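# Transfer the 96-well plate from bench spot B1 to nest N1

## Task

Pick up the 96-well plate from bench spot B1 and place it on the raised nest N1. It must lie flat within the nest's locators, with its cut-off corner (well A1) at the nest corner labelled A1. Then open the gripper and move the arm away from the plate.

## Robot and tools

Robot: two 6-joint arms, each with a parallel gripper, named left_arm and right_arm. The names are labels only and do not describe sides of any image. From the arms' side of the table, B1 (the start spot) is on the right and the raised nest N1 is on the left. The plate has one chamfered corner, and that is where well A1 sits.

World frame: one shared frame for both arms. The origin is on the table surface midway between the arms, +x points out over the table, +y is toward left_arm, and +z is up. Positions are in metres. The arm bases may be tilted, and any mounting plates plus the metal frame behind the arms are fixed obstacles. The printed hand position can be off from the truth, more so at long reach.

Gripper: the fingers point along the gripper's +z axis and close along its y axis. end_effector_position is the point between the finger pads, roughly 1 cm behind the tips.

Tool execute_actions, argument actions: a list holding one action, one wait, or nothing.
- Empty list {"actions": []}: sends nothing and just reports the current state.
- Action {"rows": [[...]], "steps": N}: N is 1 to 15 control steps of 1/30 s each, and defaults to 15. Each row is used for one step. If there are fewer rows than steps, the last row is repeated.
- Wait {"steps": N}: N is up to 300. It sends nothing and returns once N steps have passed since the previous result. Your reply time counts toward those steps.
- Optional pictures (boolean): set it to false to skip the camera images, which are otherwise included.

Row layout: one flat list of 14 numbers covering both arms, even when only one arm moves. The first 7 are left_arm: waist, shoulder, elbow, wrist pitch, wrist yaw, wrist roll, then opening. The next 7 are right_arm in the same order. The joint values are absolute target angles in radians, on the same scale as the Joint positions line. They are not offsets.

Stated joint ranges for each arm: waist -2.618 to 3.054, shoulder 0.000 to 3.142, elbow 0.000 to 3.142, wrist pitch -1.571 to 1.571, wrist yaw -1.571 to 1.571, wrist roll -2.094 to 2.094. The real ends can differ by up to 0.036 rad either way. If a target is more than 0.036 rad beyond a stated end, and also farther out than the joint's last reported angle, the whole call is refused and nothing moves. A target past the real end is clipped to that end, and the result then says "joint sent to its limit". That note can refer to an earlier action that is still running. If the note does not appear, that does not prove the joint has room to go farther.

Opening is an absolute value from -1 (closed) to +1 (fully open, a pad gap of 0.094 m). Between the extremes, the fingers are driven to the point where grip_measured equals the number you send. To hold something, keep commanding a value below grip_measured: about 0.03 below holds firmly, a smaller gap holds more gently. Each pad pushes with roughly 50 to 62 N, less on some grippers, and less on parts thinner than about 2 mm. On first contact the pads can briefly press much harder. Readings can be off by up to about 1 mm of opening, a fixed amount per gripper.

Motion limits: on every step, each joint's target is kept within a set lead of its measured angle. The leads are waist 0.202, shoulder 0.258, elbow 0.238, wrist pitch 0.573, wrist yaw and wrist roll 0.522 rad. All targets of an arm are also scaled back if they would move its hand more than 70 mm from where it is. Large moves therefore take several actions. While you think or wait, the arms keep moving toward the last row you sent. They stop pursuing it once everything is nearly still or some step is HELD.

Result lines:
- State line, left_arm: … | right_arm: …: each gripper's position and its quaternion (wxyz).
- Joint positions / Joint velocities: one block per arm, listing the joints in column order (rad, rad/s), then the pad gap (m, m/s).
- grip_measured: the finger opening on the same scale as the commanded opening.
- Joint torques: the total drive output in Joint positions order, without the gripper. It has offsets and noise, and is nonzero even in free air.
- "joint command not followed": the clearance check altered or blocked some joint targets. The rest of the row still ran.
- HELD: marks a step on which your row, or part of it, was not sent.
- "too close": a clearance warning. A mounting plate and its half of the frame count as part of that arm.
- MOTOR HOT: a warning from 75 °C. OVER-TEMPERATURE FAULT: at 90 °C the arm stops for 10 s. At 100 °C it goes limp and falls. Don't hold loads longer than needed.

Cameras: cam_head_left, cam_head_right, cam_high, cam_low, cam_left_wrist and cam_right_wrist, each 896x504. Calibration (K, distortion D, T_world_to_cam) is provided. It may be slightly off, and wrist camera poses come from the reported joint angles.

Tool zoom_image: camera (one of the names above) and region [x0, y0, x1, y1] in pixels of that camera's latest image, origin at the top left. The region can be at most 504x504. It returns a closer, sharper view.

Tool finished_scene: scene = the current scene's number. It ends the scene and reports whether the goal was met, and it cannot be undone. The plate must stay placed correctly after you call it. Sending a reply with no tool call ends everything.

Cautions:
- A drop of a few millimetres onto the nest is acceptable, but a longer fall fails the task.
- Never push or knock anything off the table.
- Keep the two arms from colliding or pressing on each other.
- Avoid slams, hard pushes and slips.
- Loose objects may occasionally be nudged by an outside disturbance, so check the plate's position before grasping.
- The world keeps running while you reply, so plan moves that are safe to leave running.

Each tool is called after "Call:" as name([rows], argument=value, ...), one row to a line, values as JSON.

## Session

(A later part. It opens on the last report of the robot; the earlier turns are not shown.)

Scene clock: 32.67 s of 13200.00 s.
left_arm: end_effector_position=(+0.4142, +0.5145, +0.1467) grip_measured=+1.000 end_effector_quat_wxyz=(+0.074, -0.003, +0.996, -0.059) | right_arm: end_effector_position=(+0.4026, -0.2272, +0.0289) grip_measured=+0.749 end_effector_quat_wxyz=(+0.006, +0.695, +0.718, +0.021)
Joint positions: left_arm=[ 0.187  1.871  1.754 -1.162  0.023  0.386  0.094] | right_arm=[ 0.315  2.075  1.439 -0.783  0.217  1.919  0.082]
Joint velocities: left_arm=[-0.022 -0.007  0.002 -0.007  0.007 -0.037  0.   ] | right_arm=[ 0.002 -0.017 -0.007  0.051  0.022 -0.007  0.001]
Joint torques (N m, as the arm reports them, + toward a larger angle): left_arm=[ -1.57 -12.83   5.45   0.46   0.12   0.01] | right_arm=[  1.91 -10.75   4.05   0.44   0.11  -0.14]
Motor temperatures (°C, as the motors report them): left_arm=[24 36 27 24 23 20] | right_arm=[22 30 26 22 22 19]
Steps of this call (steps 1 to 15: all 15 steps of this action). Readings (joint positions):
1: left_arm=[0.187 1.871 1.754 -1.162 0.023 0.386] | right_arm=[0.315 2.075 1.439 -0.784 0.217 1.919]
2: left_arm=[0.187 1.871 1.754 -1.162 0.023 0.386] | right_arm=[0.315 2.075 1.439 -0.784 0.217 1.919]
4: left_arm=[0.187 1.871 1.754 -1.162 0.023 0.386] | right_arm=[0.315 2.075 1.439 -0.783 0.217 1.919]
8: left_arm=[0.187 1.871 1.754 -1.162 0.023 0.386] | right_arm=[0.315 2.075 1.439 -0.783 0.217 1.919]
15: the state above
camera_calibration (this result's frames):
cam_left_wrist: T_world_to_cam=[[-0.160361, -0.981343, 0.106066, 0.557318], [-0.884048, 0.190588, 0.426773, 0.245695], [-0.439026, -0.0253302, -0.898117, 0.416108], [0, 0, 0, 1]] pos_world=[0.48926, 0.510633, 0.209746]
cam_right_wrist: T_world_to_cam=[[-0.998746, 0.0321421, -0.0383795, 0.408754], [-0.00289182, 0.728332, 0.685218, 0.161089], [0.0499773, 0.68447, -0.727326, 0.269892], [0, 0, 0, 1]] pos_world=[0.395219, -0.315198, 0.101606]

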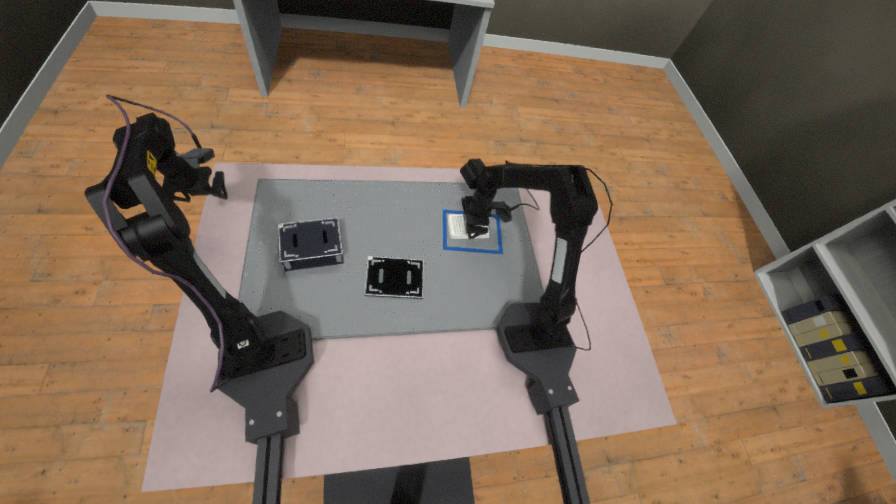

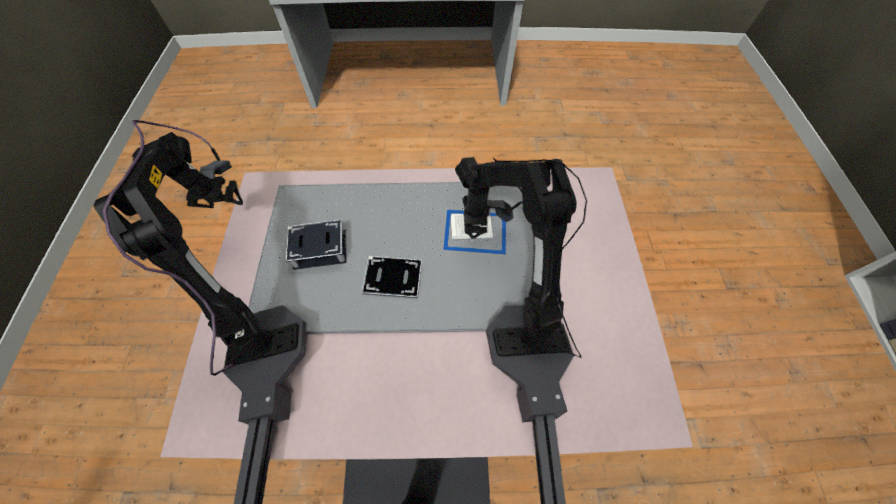

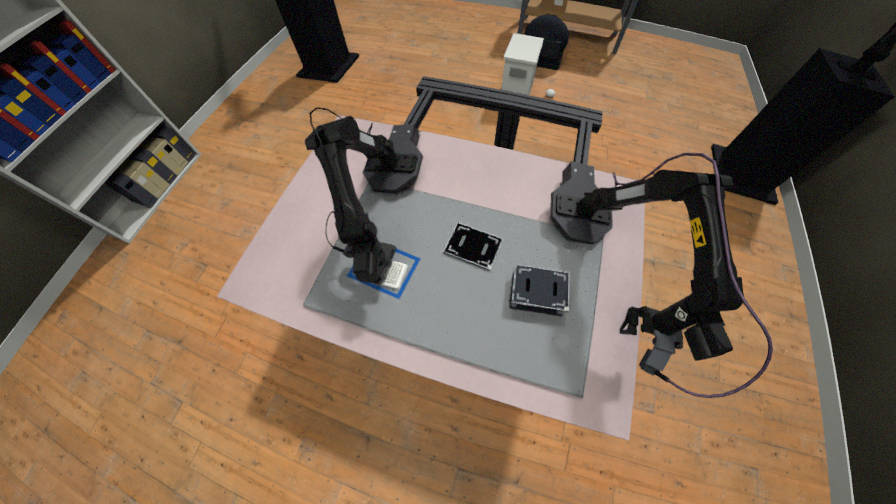

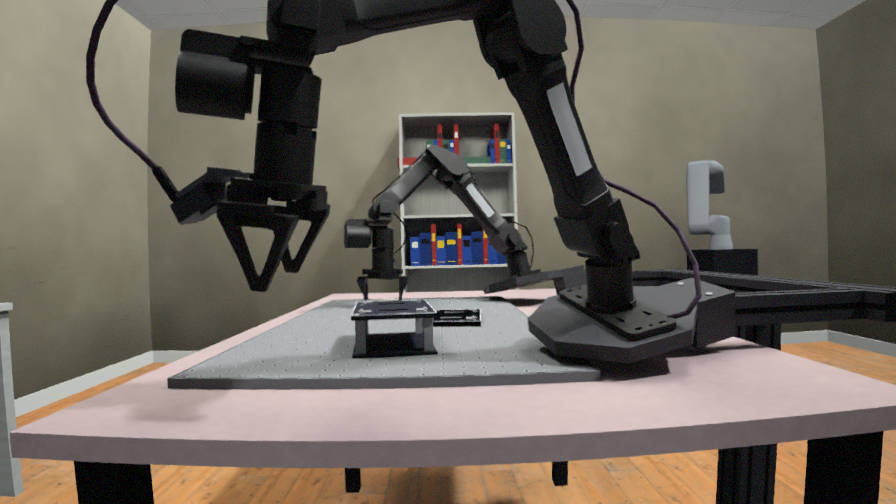

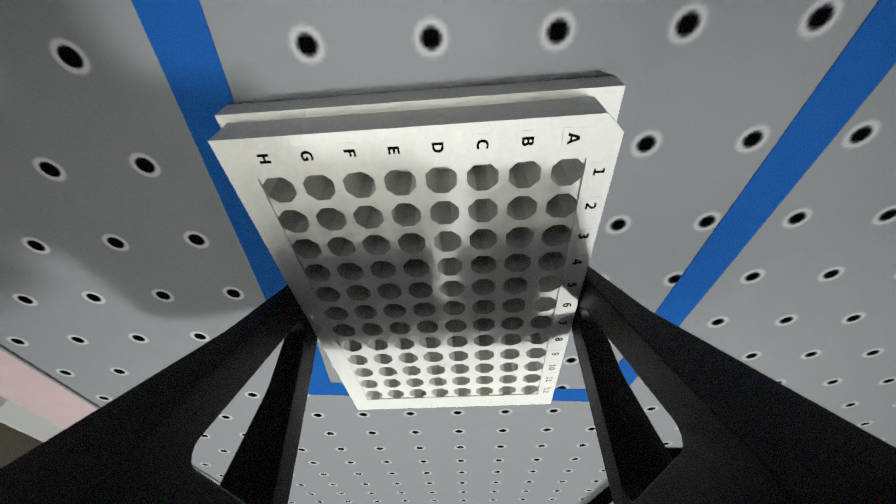

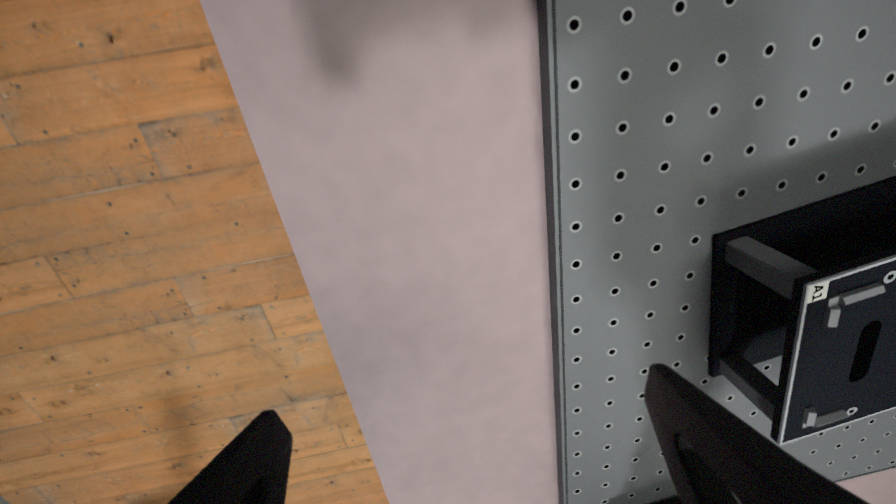

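Call:
execute_actions([
  {"rows":[[0.187,1.871,1.754,-1.162,0.023,0.386,1,0.315,2.05,1.46,-0.81,0.23,1.91,0.715],[0.187,1.871,1.754,-1.162,0.023,0.386,1,0.315,2.04,1.475,-0.835,0.23,1.91,0.715],[0.187,1.871,1.754,-1.162,0.023,0.386,1,0.315,2.03,1.49,-0.86,0.23,1.91,0.715],[0.187,1.871,1.754,-1.162,0.023,0.386,1,0.315,2.02,1.505,-0.885,0.23,1.91,0.715],[0.187,1.871,1.754,-1.162,0.023,0.386,1,0.315,2.01,1.52,-0.91,0.23,1.91,0.715],[0.187,1.871,1.754,-1.162,0.023,0.386,1,0.315,2.0,1.535,-0.935,0.23,1.91,0.715],[0.187,1.871,1.754,-1.162,0.023,0.386,1,0.315,2.0,1.55,-0.95,0.23,1.91,0.715],[0.187,1.871,1.754,-1.162,0.023,0.386,1,0.315,2.0,1.56,-0.96,0.23,1.91,0.715],[0.187,1.871,1.754,-1.162,0.023,0.386,1,0.33,2.02,1.59,-0.97,0.23,1.85,0.715],[0.187,1.871,1.754,-1.162,0.023,0.386,1,0.35,2.04,1.62,-0.98,0.23,1.78,0.715],[0.187,1.871,1.754,-1.162,0.023,0.386,1,0.37,2.07,1.66,-0.99,0.23,1.7,0.715],[0.187,1.871,1.754,-1.162,0.023,0.386,1,0.39,2.1,1.7,-1.0,0.23,1.62,0.715],[0.187,1.871,1.754,-1.162,0.023,0.386,1,0.41,2.13,1.74,-1.01,0.23,1.54,0.715],[0.187,1.871,1.754,-1.162,0.023,0.386,1,0.44,2.16,1.78,-1.03,0.23,1.46,0.715],[0.187,1.871,1.754,-1.162,0.023,0.386,1,0.46,2.19,1.82,-1.04,0.24,1.38,0.715]]},
], pictures=false)

Call:
execute_actions([
  {"rows":[[0.187,1.871,1.754,-1.162,0.023,0.386,1,0.48,2.22,1.86,-1.05,0.24,1.3,0.715],[0.187,1.871,1.754,-1.162,0.023,0.386,1,0.51,2.25,1.9,-1.06,0.24,1.22,0.715],[0.187,1.871,1.754,-1.162,0.023,0.386,1,0.53,2.28,1.94,-1.08,0.24,1.14,0.715],[0.187,1.871,1.754,-1.162,0.023,0.386,1,0.55,2.31,1.98,-1.09,0.24,1.06,0.715],[0.187,1.871,1.754,-1.162,0.023,0.386,1,0.58,2.34,2.02,-1.1,0.24,0.98,0.715],[0.187,1.871,1.754,-1.162,0.023,0.386,1,0.6,2.37,2.06,-1.11,0.24,0.9,0.715],[0.187,1.871,1.754,-1.162,0.023,0.386,1,0.62,2.4,2.1,-1.13,0.24,0.82,0.715],[0.187,1.871,1.754,-1.162,0.023,0.386,1,0.65,2.43,2.14,-1.14,0.24,0.74,0.715],[0.187,1.871,1.754,-1.162,0.023,0.386,1,0.67,2.46,2.18,-1.15,0.24,0.66,0.715],[0.187,1.871,1.754,-1.162,0.023,0.386,1,0.69,2.49,2.22,-1.16,0.245,0.58,0.715],[0.187,1.871,1.754,-1.162,0.023,0.386,1,0.72,2.52,2.26,-1.17,0.245,0.5,0.715],[0.187,1.871,1.754,-1.162,0.023,0.386,1,0.74,2.545,2.29,-1.18,0.245,0.42,0.715],[0.187,1.871,1.754,-1.162,0.023,0.386,1,0.76,2.57,2.32,-1.19,0.245,0.34,0.715],[0.187,1.871,1.754,-1.162,0.023,0.386,1,0.77,2.585,2.345,-1.19,0.245,0.26,0.715],[0.187,1.871,1.754,-1.162,0.023,0.386,1,0.78,2.6,2.36,-1.19,0.245,-0.76,0.715]]},
], pictures=false)

Call:
execute_actions([
  {"steps":30},
], pictures=false)

Call:
execute_actions([
  {"rows":[[0.187,1.871,1.754,-1.162,0.023,0.386,1,0.78,2.615,2.36,-1.19,0.245,-0.76,0.715],[0.187,1.871,1.754,-1.162,0.023,0.386,1,0.78,2.62,2.36,-1.19,0.245,-0.76,0.715],[0.187,1.871,1.754,-1.162,0.023,0.386,1,0.78,2.625,2.36,-1.19,0.245,-0.76,0.715],[0.187,1.871,1.754,-1.162,0.023,0.386,1,0.78,2.63,2.36,-1.19,0.245,-0.76,0.715],[0.187,1.871,1.754,-1.162,0.023,0.386,1,0.78,2.635,2.36,-1.19,0.245,-0.76,0.715],[0.187,1.871,1.754,-1.162,0.023,0.386,1,0.78,2.64,2.36,-1.19,0.245,-0.76,0.715],[0.187,1.871,1.754,-1.162,0.023,0.386,1,0.78,2.645,2.36,-1.19,0.245,-0.76,0.715],[0.187,1.871,1.754,-1.162,0.023,0.386,1,0.78,2.65,2.36,-1.19,0.245,-0.76,0.715]]},
])

Scene clock: 55.27 s of 13200.00 s.
left_arm: end_effector_position=(+0.4142, +0.5145, +0.1467) grip_measured=+1.000 end_effector_quat_wxyz=(+0.074, -0.003, +0.996, -0.059) | right_arm: end_effector_position=(+0.4432, -0.1932, +0.0888) grip_measured=+0.749 end_effector_quat_wxyz=(+0.031, +0.570, +0.819, +0.054)
Joint positions: left_arm=[ 0.187  1.871  1.754 -1.162  0.023  0.386  0.094] | right_arm=[ 0.382  2.117  1.738 -0.972  0.229  1.646  0.082]
Joint velocities: left_arm=[ 0.002 -0.007 -0.007 -0.007 -0.007  0.007  0.   ] | right_arm=[ 0.657  0.789  1.243 -0.271  0.154 -1.839 -0.   ]
Joint torques (N m, as the arm reports them, + toward a larger angle): left_arm=[ -1.6  -12.83   5.45   0.46   0.12   0.01] | right_arm=[ 4.69 -9.28  5.75  0.22 -0.06 -0.06]
Motor temperatures (°C, as the motors report them): left_arm=[24 37 27 24 23 20] | right_arm=[22 32 26 22 22 19]
Steps of this call (steps 1 to 15: the robot went on to your last target; steps 16 to 90: nothing new was sent; then 19.10 s passed at rest; steps 91 to 105: all 15 steps of this action). Readings (joint positions):
91: left_arm=[0.187 1.871 1.754 -1.162 0.023 0.386] | right_arm=[0.315 2.075 1.439 -0.783 0.217 1.919]
92: left_arm=[0.187 1.871 1.754 -1.162 0.023 0.386] | right_arm=[0.315 2.075 1.439 -0.786 0.217 1.919]
94: left_arm=[0.187 1.871 1.754 -1.162 0.023 0.386] | right_arm=[0.315 2.073 1.448 -0.810 0.217 1.919]
98: left_arm=[0.187 1.871 1.754 -1.162 0.023 0.386] | right_arm=[0.315 2.047 1.499 -0.880 0.217 1.919]
105: the state above

Scene clock: 55.77 s of 13200.00 s.
left_arm: end_effector_position=(+0.4142, +0.5145, +0.1467) grip_measured=+1.000 end_effector_quat_wxyz=(+0.074, -0.003, +0.996, -0.059) | right_arm: end_effector_position=(+0.3915, +0.0073, +0.0626) grip_measured=+0.749 end_effector_quat_wxyz=(+0.048, -0.150, +0.986, +0.047)
Joint positions: left_arm=[ 0.187  1.871  1.754 -1.162  0.023  0.386  0.094] | right_arm=[ 0.748  2.583  2.289 -1.138  0.232  0.501  0.082]
Joint velocities: left_arm=[-0.027 -0.007  0.007 -0.037 -0.051  0.037  0.   ] | right_arm=[ 0.535  0.535  0.647 -0.183 -0.051 -2.894 -0.   ]
Joint torques (N m, as the arm reports them, + toward a larger angle): left_arm=[ -1.61 -12.82   5.46   0.46   0.12   0.02] | right_arm=[  2.86 -14.6    7.44   0.26   0.11   0.02]
Motor temperatures (°C, as the motors report them): left_arm=[24 37 27 24 23 20] | right_arm=[22 32 26 22 22 19]
Steps of this call (steps 1 to 15: all 15 steps of this action). Readings (joint positions):
1: left_arm=[0.187 1.871 1.754 -1.162 0.023 0.386] | right_arm=[0.407 2.146 1.780 -0.980 0.231 1.581]
2: left_arm=[0.187 1.871 1.754 -1.162 0.023 0.386] | right_arm=[0.433 2.178 1.820 -0.988 0.232 1.513]
4: left_arm=[0.187 1.871 1.754 -1.162 0.023 0.386] | right_arm=[0.488 2.245 1.898 -1.009 0.232 1.370]
8: left_arm=[0.187 1.871 1.754 -1.162 0.023 0.386] | right_arm=[0.593 2.384 2.048 -1.060 0.231 1.069]
15: the state above

Scene clock: 56.77 s of 13200.00 s.
left_arm: end_effector_position=(+0.4142, +0.5145, +0.1467) grip_measured=+1.000 end_effector_quat_wxyz=(+0.074, -0.003, +0.996, -0.059) | right_arm: end_effector_position=(+0.3788, +0.0131, +0.0592) grip_measured=+0.750 end_effector_quat_wxyz=(-0.051, +0.712, -0.701, -0.003)
Joint positions: left_arm=[ 0.187  1.871  1.754 -1.162  0.023  0.386  0.094] | right_arm=[ 0.776  2.614  2.324 -1.181  0.246 -0.748  0.082]
Joint velocities: left_arm=[-0.022 -0.007  0.002 -0.095 -0.022  0.081  0.   ] | right_arm=[ 0.007 -0.007  0.012 -0.022 -0.007 -0.081 -0.001]
Joint torques (N m, as the arm reports them, + toward a larger angle): left_arm=[ -1.6  -12.83   5.45   0.45   0.12   0.02] | right_arm=[  3.12 -14.42   7.73   0.41  -0.02  -0.1 ]
Motor temperatures (°C, as the motors report them): left_arm=[24 37 27 24 23 20] | right_arm=[22 33 26 22 22 19]
Steps of this call (steps 1 to 30: the robot went on to your last target). Readings (joint positions):
1: left_arm=[0.187 1.871 1.754 -1.162 0.023 0.386] | right_arm=[0.765 2.598 2.306 -1.142 0.232 0.401]
2: left_arm=[0.187 1.871 1.754 -1.162 0.023 0.386] | right_arm=[0.778 2.606 2.313 -1.146 0.231 0.300]
4: left_arm=[0.187 1.871 1.754 -1.162 0.023 0.386] | right_arm=[0.794 2.614 2.317 -1.157 0.231 0.100]
8: left_arm=[0.187 1.871 1.754 -1.162 0.023 0.386] | right_arm=[0.790 2.614 2.322 -1.174 0.233 -0.300]
30: the state above

Scene clock: 57.27 s of 13200.00 s.
left_arm: end_effector_position=(+0.4142, +0.5145, +0.1467) grip_measured=+1.000 end_effector_quat_wxyz=(+0.074, -0.003, +0.996, -0.059) | right_arm: end_effector_position=(+0.3702, +0.0117, +0.0361) grip_measured=+0.750 end_effector_quat_wxyz=(-0.027, +0.717, -0.696, -0.001)
Joint positions: left_arm=[ 0.187  1.871  1.754 -1.162  0.023  0.386  0.094] | right_arm=[ 0.776  2.661  2.324 -1.183  0.247 -0.751  0.082]
Joint velocities: left_arm=[-0.012 -0.002 -0.022 -0.066 -0.007 -0.007  0.   ] | right_arm=[-0.017 -0.007 -0.007 -0.007  0.007 -0.051  0.   ]
Joint torques (N m, as the arm reports them, + toward a larger angle): left_arm=[ -1.6  -12.83   5.46   0.46   0.12   0.02] | right_arm=[  3.13 -14.47   7.65   0.3   -0.02  -0.11]
Motor temperatures (°C, as the motors report them): left_arm=[24 37 27 24 23 20] | right_arm=[22 33 26 22 22 19]
Steps of this call (steps 1 to 15: all 15 steps of this action). Readings (joint positions):
1: left_arm=[0.187 1.871 1.754 -1.162 0.023 0.386] | right_arm=[0.776 2.614 2.324 -1.181 0.246 -0.749]
2: left_arm=[0.187 1.871 1.754 -1.162 0.023 0.386] | right_arm=[0.776 2.614 2.324 -1.181 0.246 -0.749]
4: left_arm=[0.187 1.871 1.754 -1.162 0.023 0.386] | right_arm=[0.776 2.616 2.324 -1.181 0.247 -0.750]
8: left_arm=[0.187 1.871 1.754 -1.162 0.023 0.386] | right_arm=[0.776 2.633 2.324 -1.181 0.247 -0.751]
15: the state above
camera_calibration (this result's frames):
cam_left_wrist: T_world_to_cam=[[-0.160361, -0.981343, 0.106066, 0.557318], [-0.884048, 0.190588, 0.426773, 0.245695], [-0.439026, -0.0253302, -0.898117, 0.416108], [0, 0, 0, 1]] pos_world=[0.48926, 0.510633, 0.209746]
cam_right_wrist: T_world_to_cam=[[0.99881, -0.0345001, 0.034477, -0.372371], [-0.0485646, -0.768926, 0.63749, 0.0182608], [0.00451686, -0.638406, -0.769687, 0.147063], [0, 0, 0, 1]] pos_world=[0.372151, 0.0950804, 0.11439]

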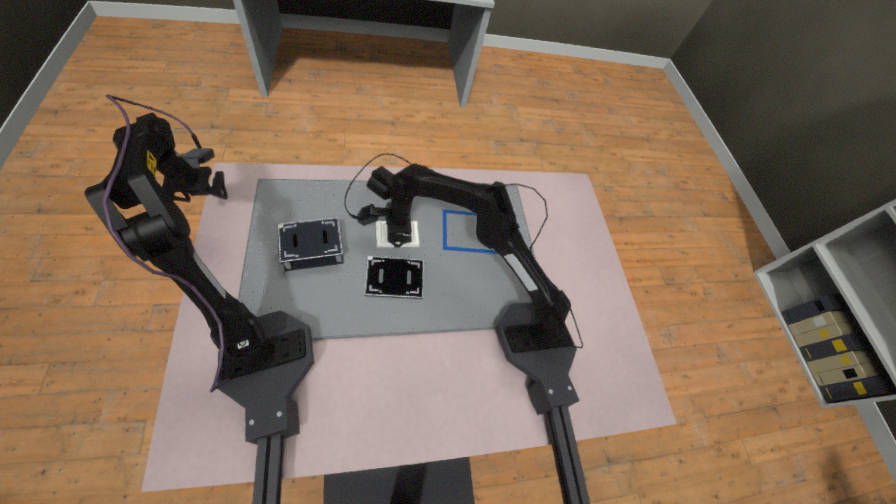

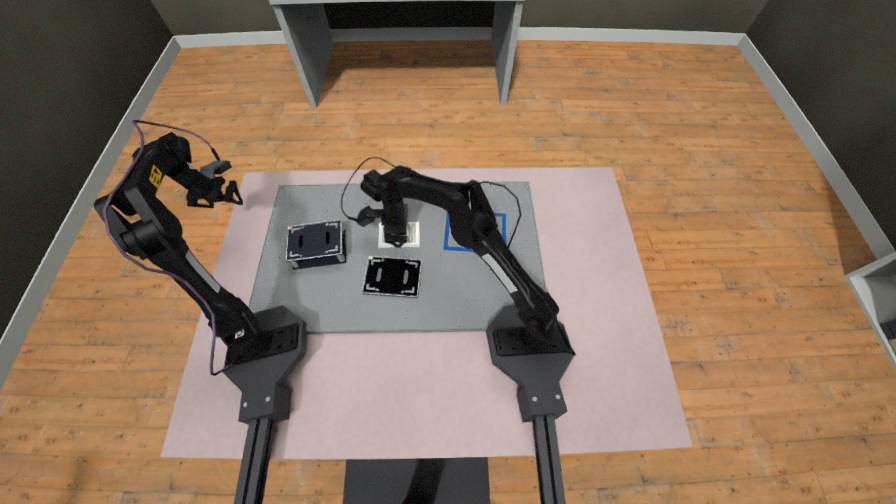

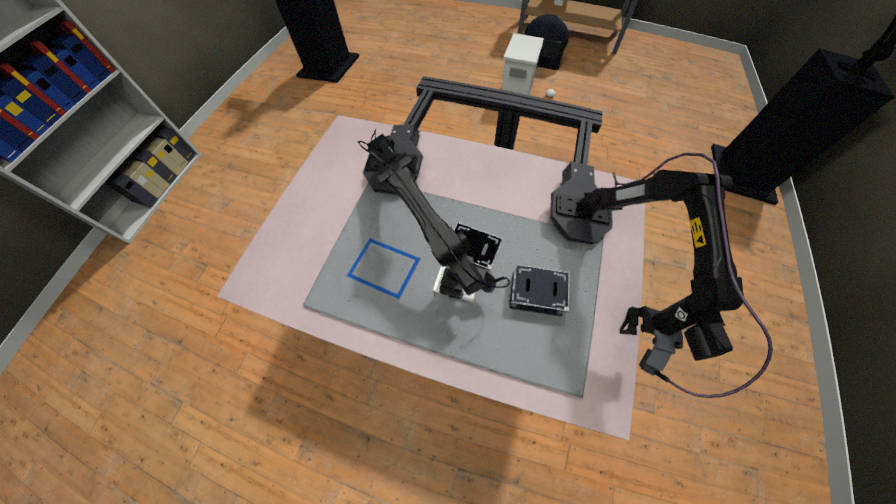

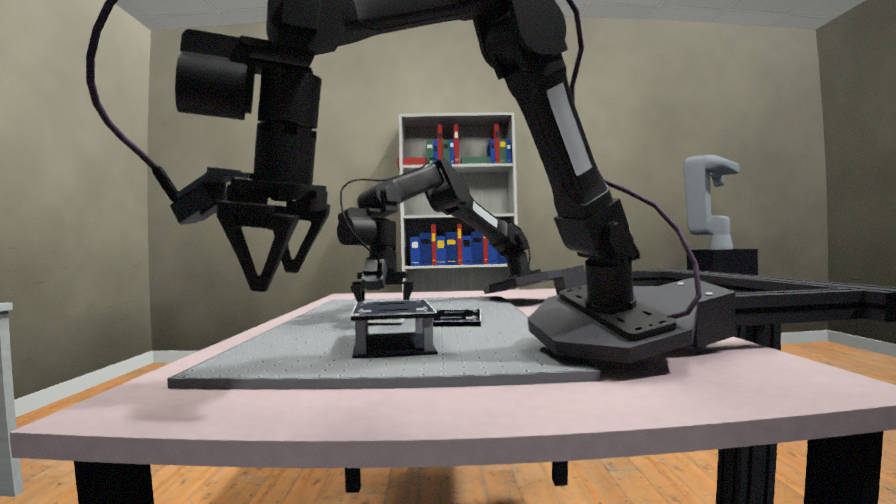

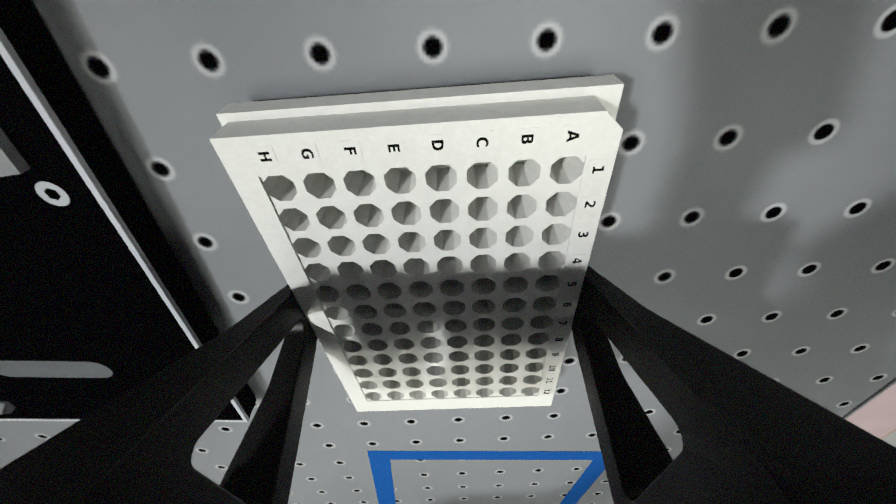

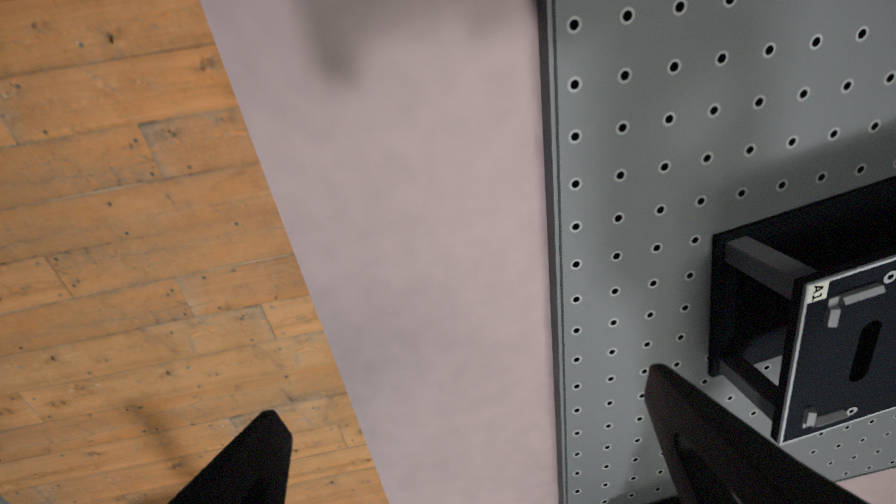

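Call:
execute_actions([
  {"rows":[[0.187,1.871,1.754,-1.162,0.023,0.386,1,0.78,2.66,2.36,-1.225,0.285,-0.76,0.715],[0.187,1.871,1.754,-1.162,0.023,0.386,1,0.78,2.66,2.36,-1.225,0.285,-0.76,0.715],[0.187,1.871,1.754,-1.162,0.023,0.386,1,0.78,2.67,2.36,-1.225,0.285,-0.76,0.715],[0.187,1.871,1.754,-1.162,0.023,0.386,1,0.78,2.67,2.36,-1.225,0.285,-0.76,0.715],[0.187,1.871,1.754,-1.162,0.023,0.386,1,0.78,2.68,2.36,-1.225,0.285,-0.76,0.715]]},
])

Scene clock: 65.53 s of 13200.00 s.
left_arm: end_effector_position=(+0.4142, +0.5145, +0.1467) grip_measured=+1.000 end_effector_quat_wxyz=(+0.074, -0.003, +0.996, -0.059) | right_arm: end_effector_position=(+0.3699, +0.0029, +0.0328) grip_measured=+0.750 end_effector_quat_wxyz=(-0.012, +0.720, -0.693, +0.018)
Joint positions: left_arm=[ 0.187  1.871  1.754 -1.162  0.023  0.386  0.094] | right_arm=[ 0.776  2.67   2.329 -1.211  0.283 -0.751  0.082]
Joint velocities: left_arm=[-0.002 -0.012 -0.002 -0.051 -0.007 -0.066  0.   ] | right_arm=[-0.007 -0.002  0.002 -0.007 -0.007  0.081  0.   ]
Joint torques (N m, as the arm reports them, + toward a larger angle): left_arm=[ -1.61 -12.84   5.43   0.47   0.12   0.01] | right_arm=[  3.06 -12.86   7.29   0.2    0.02  -0.12]
Motor temperatures (°C, as the motors report them): left_arm=[24 37 27 24 23 20] | right_arm=[22 35 27 22 22 19]
Steps of this call (steps 1 to 15: the robot went on to your last target; steps 16 to 90: nothing new was sent; then 4.77 s passed at rest; steps 91 to 105: all 15 steps of this action). Readings (joint positions):
91: left_arm=[0.187 1.871 1.754 -1.162 0.023 0.386] | right_arm=[0.776 2.661 2.324 -1.186 0.253 -0.751]
92: left_arm=[0.187 1.871 1.754 -1.162 0.023 0.386] | right_arm=[0.776 2.661 2.324 -1.191 0.259 -0.751]
94: left_arm=[0.187 1.871 1.754 -1.162 0.023 0.386] | right_arm=[0.776 2.662 2.324 -1.200 0.270 -0.751]
98: left_arm=[0.187 1.871 1.754 -1.162 0.023 0.386] | right_arm=[0.776 2.670 2.328 -1.209 0.278 -0.751]
105: the state above
camera_calibration (this result's frames):
cam_left_wrist: T_world_to_cam=[[-0.160361, -0.981343, 0.106066, 0.557318], [-0.884048, 0.190588, 0.426773, 0.245695], [-0.439026, -0.0253302, -0.898117, 0.416108], [0, 0, 0, 1]] pos_world=[0.48926, 0.510633, 0.209746]
cam_right_wrist: T_world_to_cam=[[0.998767, -0.0261618, 0.04218, -0.372495], [-0.0477518, -0.738313, 0.672765, 0.0120184], [0.0135413, -0.67395, -0.738653, 0.134673], [0, 0, 0, 1]] pos_world=[0.370786, 0.089891, 0.107103]

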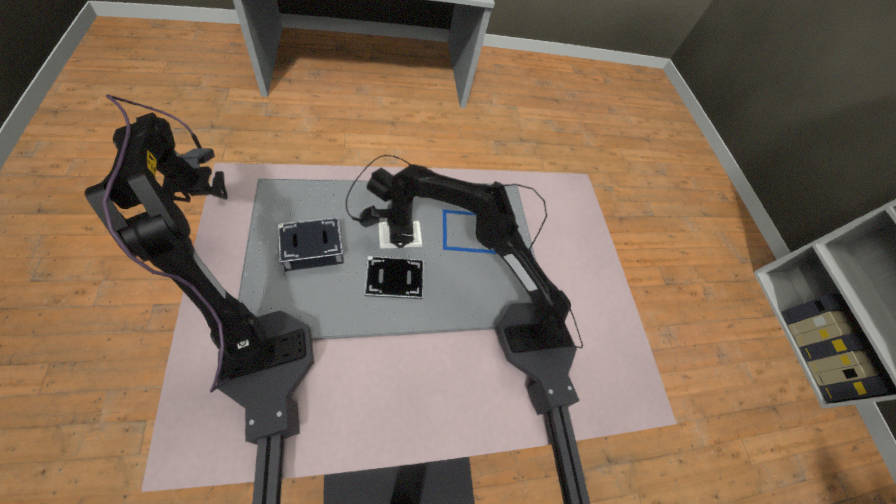

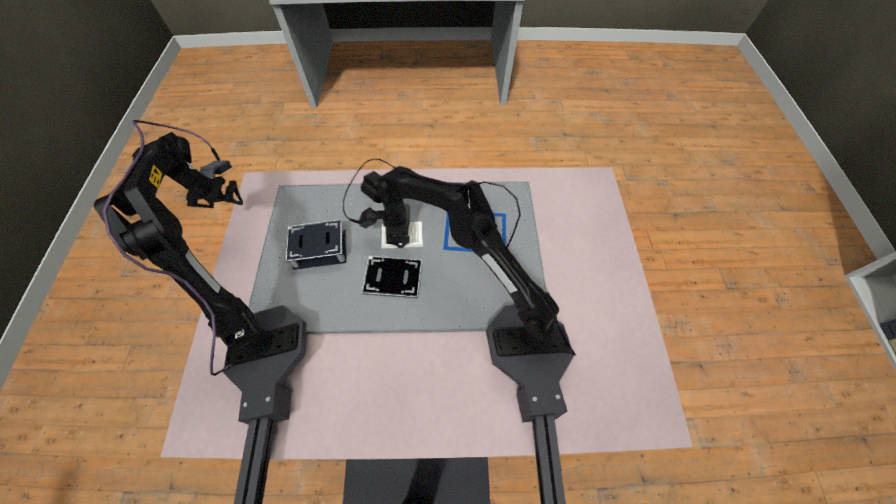

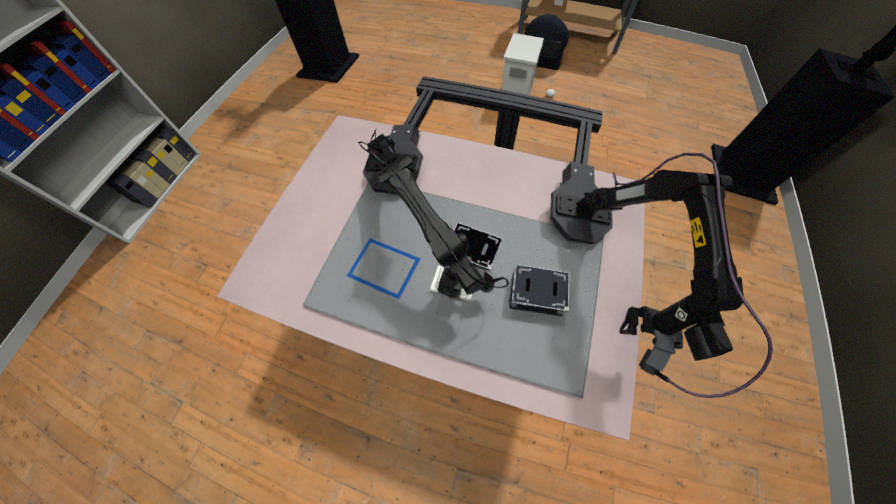

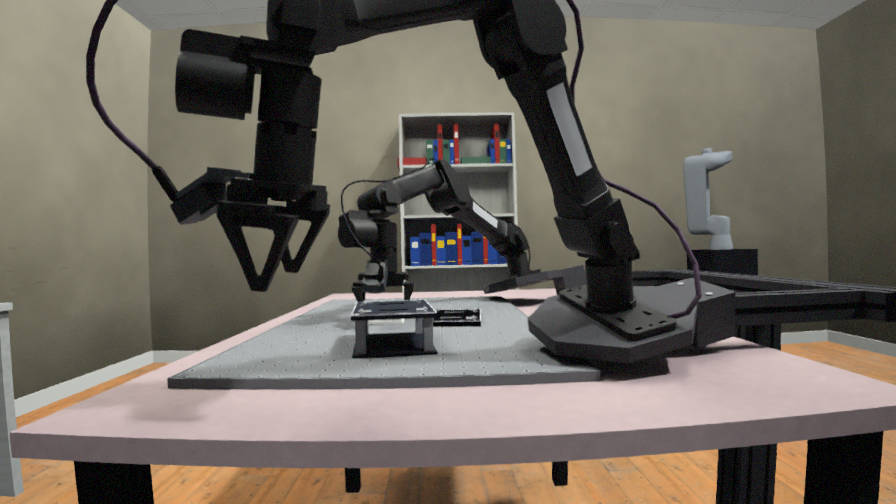

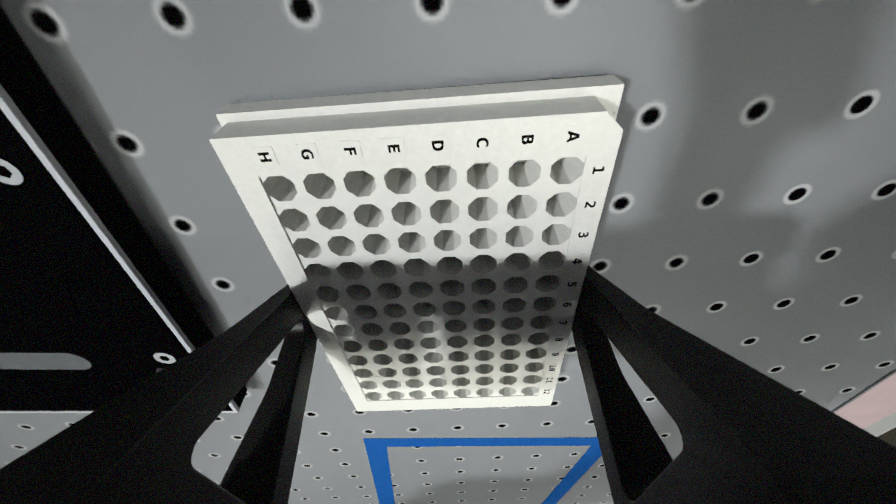

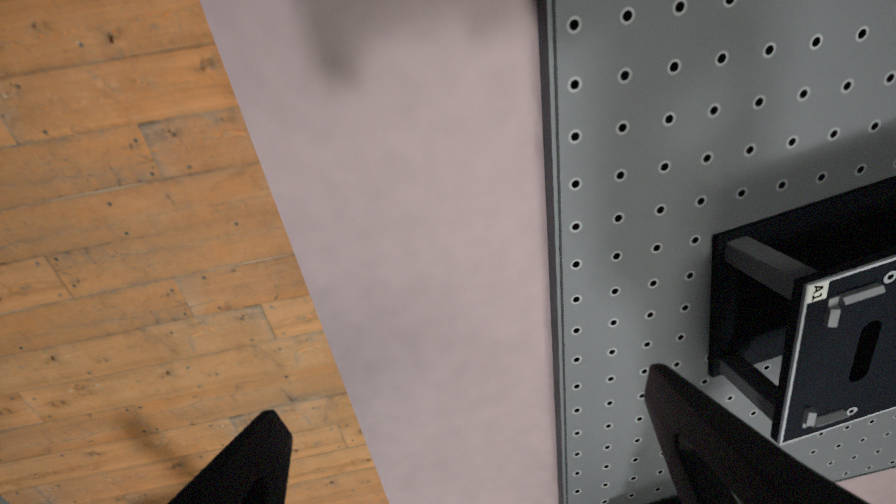

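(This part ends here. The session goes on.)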